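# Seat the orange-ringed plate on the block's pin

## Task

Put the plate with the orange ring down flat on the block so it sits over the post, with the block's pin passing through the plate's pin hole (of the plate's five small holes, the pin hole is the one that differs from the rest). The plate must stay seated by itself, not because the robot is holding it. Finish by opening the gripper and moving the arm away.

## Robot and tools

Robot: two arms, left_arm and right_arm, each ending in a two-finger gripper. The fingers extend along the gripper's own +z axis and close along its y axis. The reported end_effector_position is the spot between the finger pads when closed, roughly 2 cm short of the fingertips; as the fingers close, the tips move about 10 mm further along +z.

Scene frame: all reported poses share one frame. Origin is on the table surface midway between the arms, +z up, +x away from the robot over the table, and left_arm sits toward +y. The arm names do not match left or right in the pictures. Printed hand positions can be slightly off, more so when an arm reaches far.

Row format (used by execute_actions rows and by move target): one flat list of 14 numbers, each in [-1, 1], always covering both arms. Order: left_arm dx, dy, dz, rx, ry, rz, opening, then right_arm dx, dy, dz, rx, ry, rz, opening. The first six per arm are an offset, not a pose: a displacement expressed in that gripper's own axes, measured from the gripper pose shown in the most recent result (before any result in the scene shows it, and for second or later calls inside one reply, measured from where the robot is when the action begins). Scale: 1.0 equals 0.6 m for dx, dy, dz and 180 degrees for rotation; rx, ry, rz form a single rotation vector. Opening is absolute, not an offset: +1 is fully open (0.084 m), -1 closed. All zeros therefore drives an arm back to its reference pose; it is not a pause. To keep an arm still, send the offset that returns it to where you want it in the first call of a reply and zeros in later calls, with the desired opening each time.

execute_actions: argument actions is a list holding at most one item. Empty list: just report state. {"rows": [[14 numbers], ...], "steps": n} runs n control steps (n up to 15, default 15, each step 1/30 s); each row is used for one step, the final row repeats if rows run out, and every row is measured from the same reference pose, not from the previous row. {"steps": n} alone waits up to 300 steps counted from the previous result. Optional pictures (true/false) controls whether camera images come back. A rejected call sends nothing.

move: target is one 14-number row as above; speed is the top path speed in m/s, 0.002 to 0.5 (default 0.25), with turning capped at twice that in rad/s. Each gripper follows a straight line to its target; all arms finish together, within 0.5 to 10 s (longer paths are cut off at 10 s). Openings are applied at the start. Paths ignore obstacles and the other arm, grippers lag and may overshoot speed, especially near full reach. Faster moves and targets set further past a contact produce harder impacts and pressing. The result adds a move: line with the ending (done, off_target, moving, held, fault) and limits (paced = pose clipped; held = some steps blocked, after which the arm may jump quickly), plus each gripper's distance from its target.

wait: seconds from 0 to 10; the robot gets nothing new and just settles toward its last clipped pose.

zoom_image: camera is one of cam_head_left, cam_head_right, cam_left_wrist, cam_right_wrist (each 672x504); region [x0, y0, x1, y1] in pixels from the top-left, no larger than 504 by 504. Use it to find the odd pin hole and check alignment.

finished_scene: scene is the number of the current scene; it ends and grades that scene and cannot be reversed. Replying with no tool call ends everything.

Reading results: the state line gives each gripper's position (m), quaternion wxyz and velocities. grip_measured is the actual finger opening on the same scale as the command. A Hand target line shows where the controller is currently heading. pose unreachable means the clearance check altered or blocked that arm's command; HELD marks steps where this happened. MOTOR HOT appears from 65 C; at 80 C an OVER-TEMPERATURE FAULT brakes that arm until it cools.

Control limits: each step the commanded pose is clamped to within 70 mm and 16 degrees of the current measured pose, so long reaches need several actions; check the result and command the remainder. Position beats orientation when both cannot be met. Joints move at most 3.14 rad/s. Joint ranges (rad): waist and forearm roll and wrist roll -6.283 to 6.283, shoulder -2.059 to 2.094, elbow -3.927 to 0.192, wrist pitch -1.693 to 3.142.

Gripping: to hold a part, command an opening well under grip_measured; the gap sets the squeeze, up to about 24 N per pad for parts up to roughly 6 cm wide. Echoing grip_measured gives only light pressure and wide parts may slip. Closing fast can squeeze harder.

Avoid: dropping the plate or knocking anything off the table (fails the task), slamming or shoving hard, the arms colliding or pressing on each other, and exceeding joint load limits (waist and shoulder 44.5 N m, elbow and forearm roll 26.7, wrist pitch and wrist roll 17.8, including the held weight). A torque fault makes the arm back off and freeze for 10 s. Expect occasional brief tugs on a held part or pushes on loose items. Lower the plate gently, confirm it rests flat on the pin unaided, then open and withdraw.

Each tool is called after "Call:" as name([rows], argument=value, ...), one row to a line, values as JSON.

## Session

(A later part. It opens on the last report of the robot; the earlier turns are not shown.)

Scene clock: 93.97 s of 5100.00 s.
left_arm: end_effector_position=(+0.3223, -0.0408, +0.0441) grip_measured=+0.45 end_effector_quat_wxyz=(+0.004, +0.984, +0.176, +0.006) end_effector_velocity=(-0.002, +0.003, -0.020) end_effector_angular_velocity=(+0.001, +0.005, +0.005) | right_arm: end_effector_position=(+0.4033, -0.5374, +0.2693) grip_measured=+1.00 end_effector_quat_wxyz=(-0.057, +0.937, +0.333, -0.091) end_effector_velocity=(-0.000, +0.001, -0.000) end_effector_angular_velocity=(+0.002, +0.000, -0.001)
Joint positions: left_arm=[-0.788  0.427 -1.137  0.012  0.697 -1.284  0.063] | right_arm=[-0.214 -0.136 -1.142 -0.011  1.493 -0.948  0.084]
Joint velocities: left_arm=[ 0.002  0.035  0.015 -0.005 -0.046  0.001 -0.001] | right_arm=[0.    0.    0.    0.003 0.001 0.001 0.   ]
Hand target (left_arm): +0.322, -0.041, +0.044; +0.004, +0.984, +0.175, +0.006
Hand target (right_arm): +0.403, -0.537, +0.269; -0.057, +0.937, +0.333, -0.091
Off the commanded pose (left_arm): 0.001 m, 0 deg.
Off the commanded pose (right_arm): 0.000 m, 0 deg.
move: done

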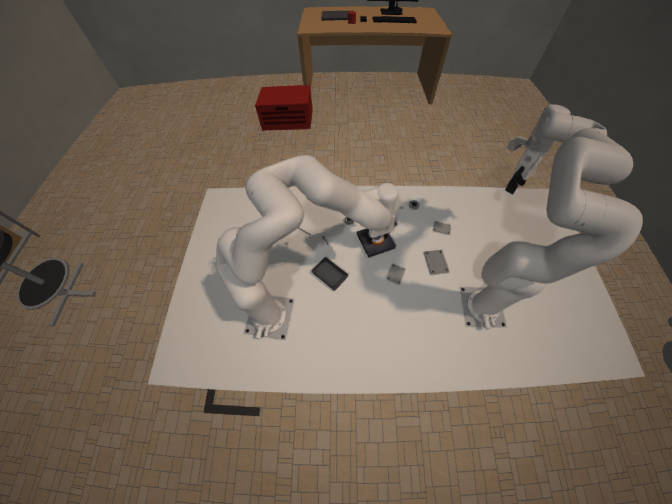

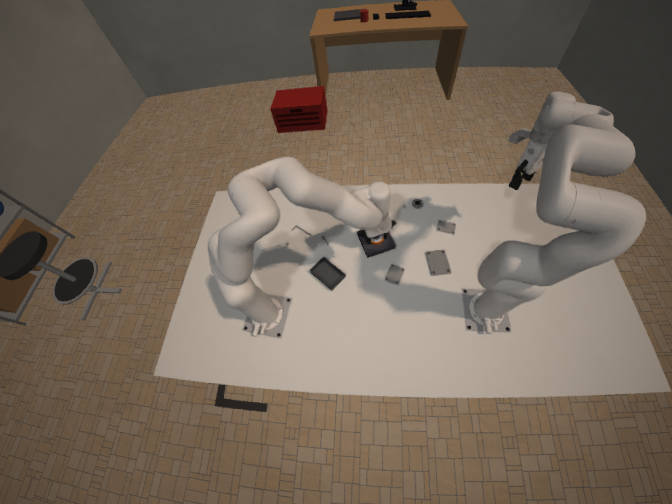

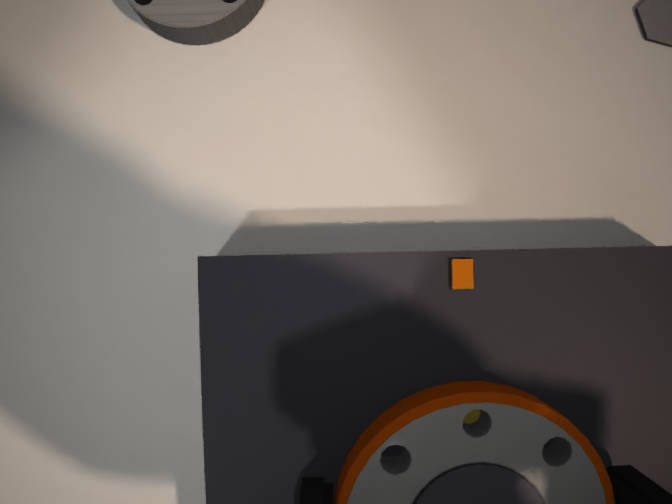

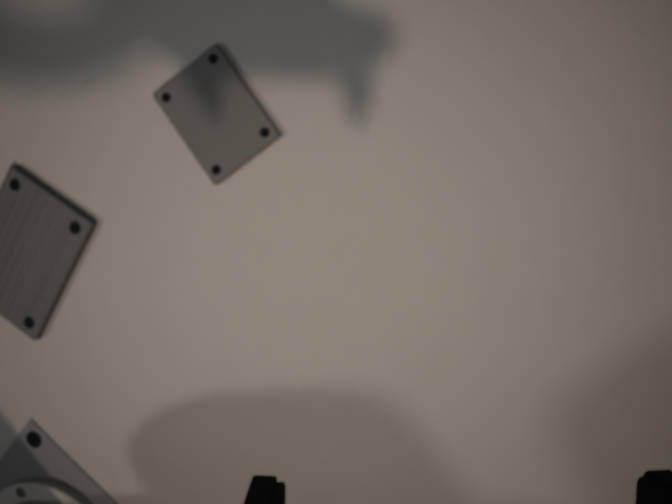

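Call:
move(target=[0,0,0.003,0,0,0,-1,0,0,0,0,0,0,1], speed=0.003)

Call:
zoom_image(camera="cam_left_wrist", region=[360, 380, 600, 504])

Scene clock: 96.73 s of 5100.00 s.
left_arm: end_effector_position=(+0.3223, -0.0408, +0.0426) grip_measured=+0.45 end_effector_quat_wxyz=(+0.004, +0.984, +0.176, +0.006) end_effector_velocity=(+0.000, -0.001, +0.000) end_effector_angular_velocity=(-0.001, -0.001, -0.001) | right_arm: end_effector_position=(+0.4033, -0.5374, +0.2693) grip_measured=+1.00 end_effector_quat_wxyz=(-0.057, +0.937, +0.333, -0.091) end_effector_velocity=(+0.000, +0.000, -0.000) end_effector_angular_velocity=(+0.000, -0.000, +0.001)
Joint positions: left_arm=[-0.788  0.43  -1.137  0.012  0.693 -1.284  0.063] | right_arm=[-0.214 -0.136 -1.142 -0.011  1.493 -0.948  0.084]
Joint velocities: left_arm=[-0.001  0.    -0.     0.    -0.002 -0.     0.   ] | right_arm=[ 0.001 -0.     0.     0.    -0.    -0.     0.   ]
Hand target (left_arm): +0.322, -0.041, +0.042; +0.004, +0.984, +0.176, +0.006
Hand target (right_arm): +0.403, -0.537, +0.269; -0.057, +0.937, +0.333, -0.091
Off the commanded pose (left_arm): 0.000 m, 0 deg.
Off the commanded pose (right_arm): 0.000 m, 0 deg.
move: done

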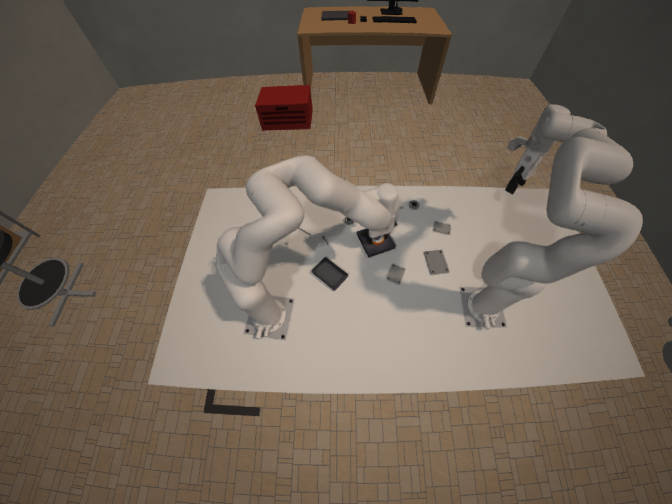

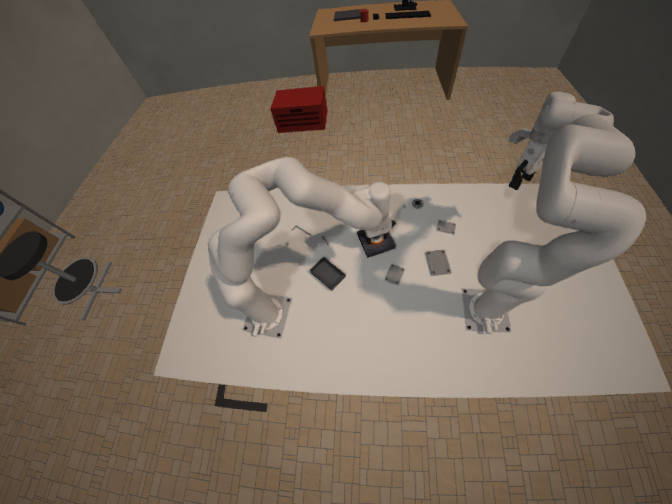

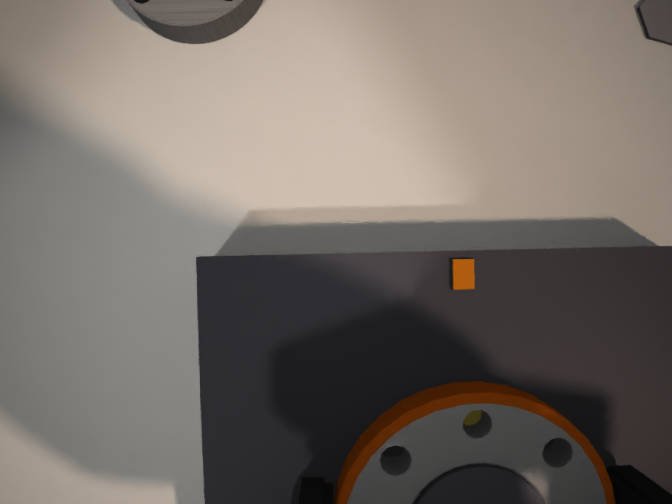

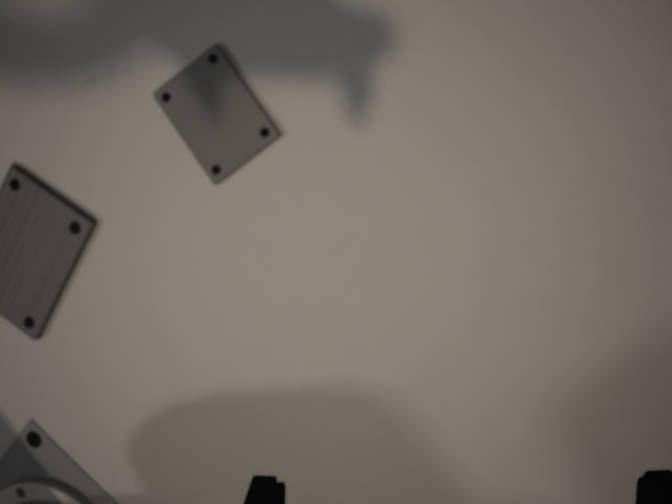

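Region (360, 380, 600, 504) of cam_left_wrist's 672x504 image, scaled by 2.100, with more detail than that image has; it fills the top 260 rows of this view, and the rest is white.

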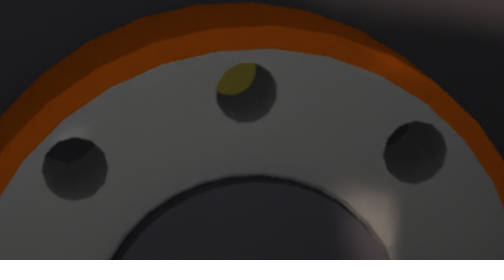

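Pin is in. Release and see whether it settles.

Call:
move(target=[0,0,0,0,0,0,1,0,0,0,0,0,0,1], speed=0.02)

Call:
zoom_image(camera="cam_left_wrist", region=[360, 380, 600, 504])

Scene clock: 99.03 s of 5100.00 s.
left_arm: end_effector_position=(+0.3223, -0.0408, +0.0425) grip_measured=+1.00 end_effector_quat_wxyz=(+0.004, +0.984, +0.176, +0.006) end_effector_velocity=(-0.000, -0.000, -0.000) end_effector_angular_velocity=(-0.000, +0.001, +0.001) | right_arm: end_effector_position=(+0.4033, -0.5374, +0.2693) grip_measured=+1.00 end_effector_quat_wxyz=(-0.057, +0.937, +0.333, -0.091) end_effector_velocity=(+0.000, -0.001, -0.000) end_effector_angular_velocity=(-0.002, -0.001, -0.002)
Joint positions: left_arm=[-0.788  0.43  -1.137  0.012  0.693 -1.284  0.084] | right_arm=[-0.214 -0.136 -1.142 -0.011  1.493 -0.948  0.084]
Joint velocities: left_arm=[ 0.     0.001 -0.    -0.002 -0.     0.     0.   ] | right_arm=[-0.001  0.     0.    -0.001 -0.001  0.001  0.   ]
Hand target (left_arm): +0.322, -0.041, +0.043; +0.004, +0.984, +0.176, +0.006
Hand target (right_arm): +0.403, -0.537, +0.269; -0.057, +0.937, +0.333, -0.091
Off the commanded pose (left_arm): 0.000 m, 0 deg.
Off the commanded pose (right_arm): 0.000 m, 0 deg.
move: done

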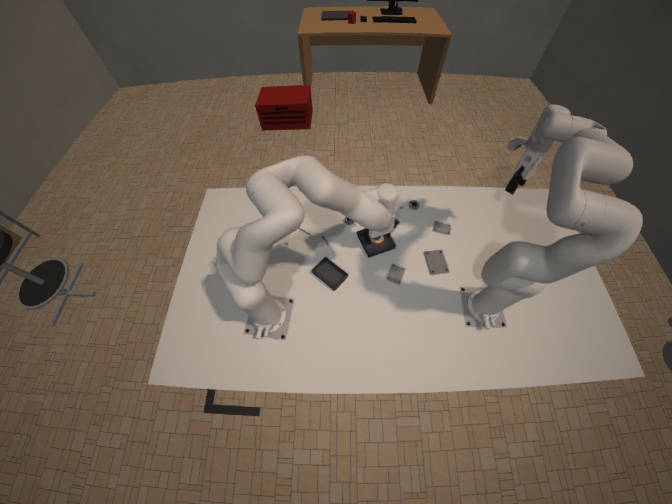

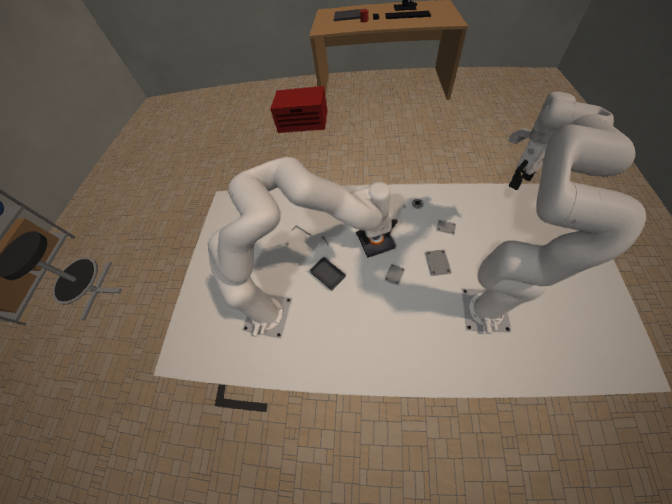

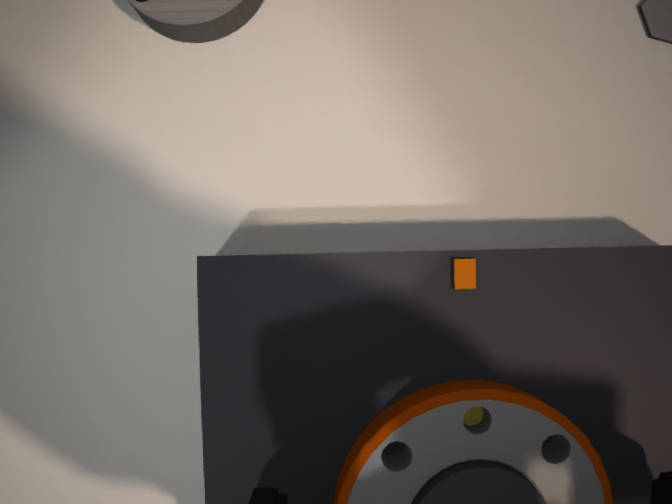

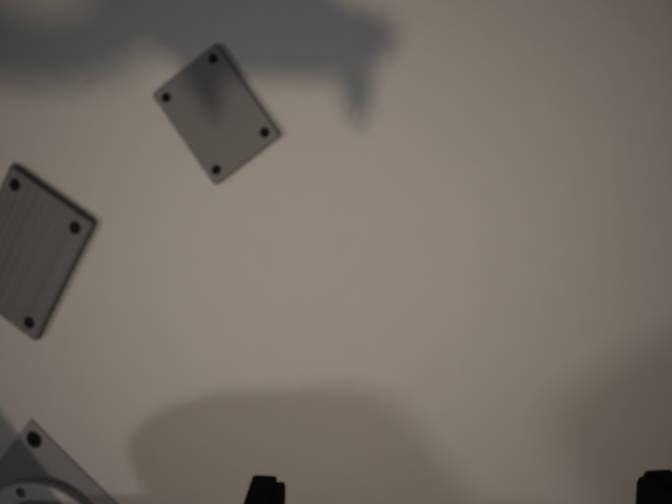

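Region (360, 380, 600, 504) of cam_left_wrist's 672x504 image, scaled by 2.100, with more detail than that image has; it fills the top 260 rows of this view, and the rest is white.

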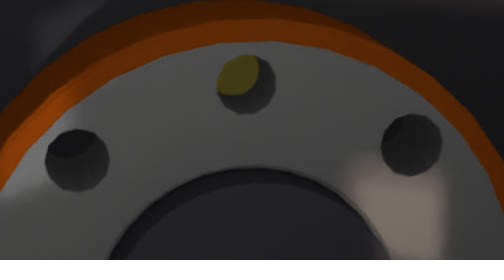

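It settled. Move clear.

Call:
move(target=[-0.1,0,-0.2,0,0,0,1,0,0,0,0,0,0,1], speed=0.1)

Scene clock: 102.03 s of 5100.00 s.
left_arm: end_effector_position=(+0.2643, -0.0606, +0.1611) grip_measured=+1.00 end_effector_quat_wxyz=(+0.004, +0.984, +0.176, +0.006) end_effector_velocity=(-0.001, -0.001, +0.003) end_effector_angular_velocity=(-0.003, -0.001, -0.001) | right_arm: end_effector_position=(+0.4033, -0.5374, +0.2693) grip_measured=+1.00 end_effector_quat_wxyz=(-0.057, +0.937, +0.333, -0.091) end_effector_velocity=(+0.000, +0.000, -0.000) end_effector_angular_velocity=(-0.001, +0.000, +0.001)
Joint positions: left_arm=[-0.903  0.185 -1.169  0.011  0.973 -1.396  0.084] | right_arm=[-0.214 -0.136 -1.142 -0.011  1.493 -0.948  0.084]
Joint velocities: left_arm=[-0.002 -0.003 -0.005 -0.001  0.005 -0.     0.   ] | right_arm=[ 0.001 -0.     0.    -0.001  0.     0.     0.   ]
Hand target (left_arm): +0.264, -0.061, +0.162; +0.004, +0.984, +0.175, +0.006
Hand target (right_arm): +0.403, -0.537, +0.269; -0.057, +0.937, +0.333, -0.091
Off the commanded pose (left_arm): 0.001 m, 0 deg.
Off the commanded pose (right_arm): 0.000 m, 0 deg.
move: done

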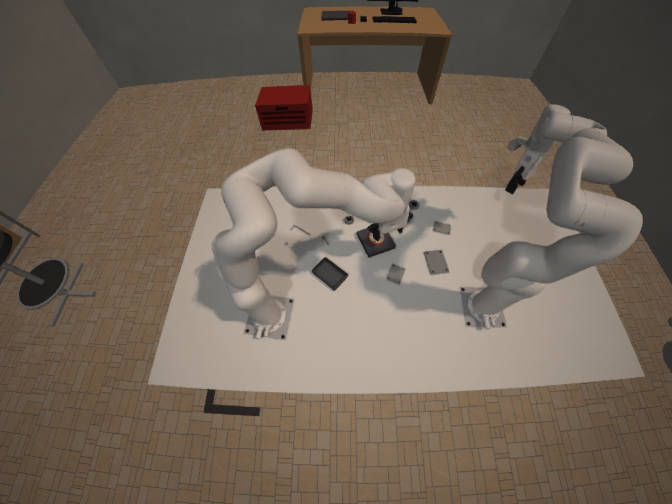

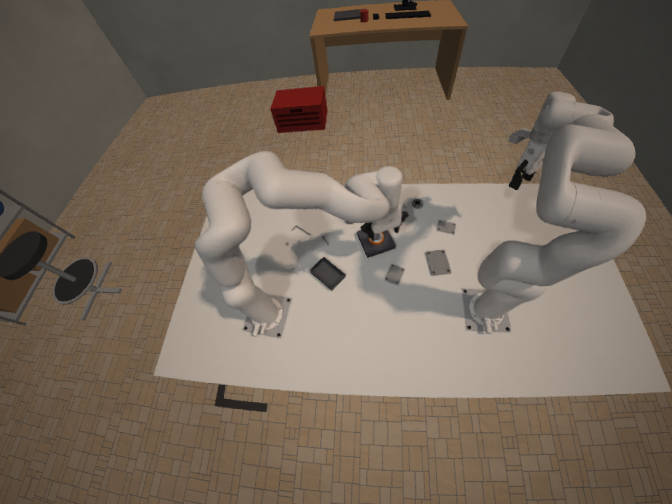

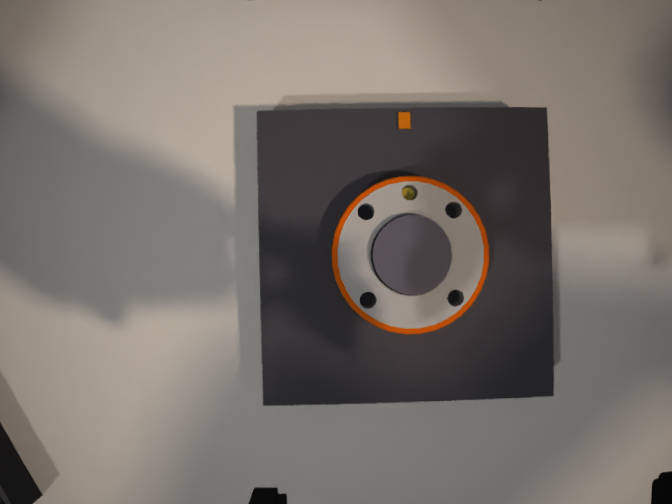

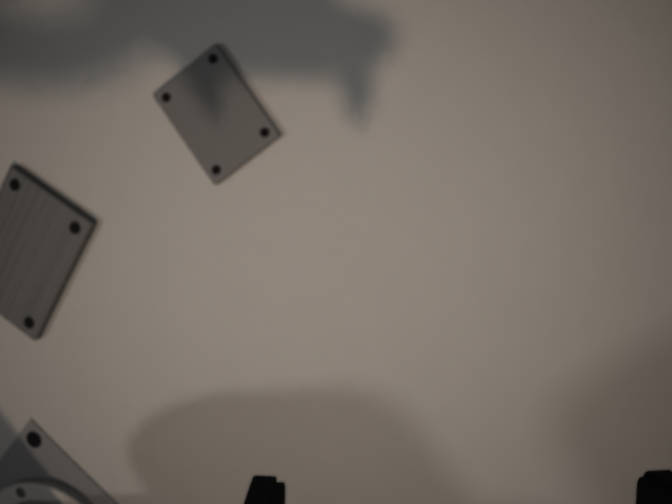

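Call:
finished_scene(scene=2)

The scene is finished: the task was done.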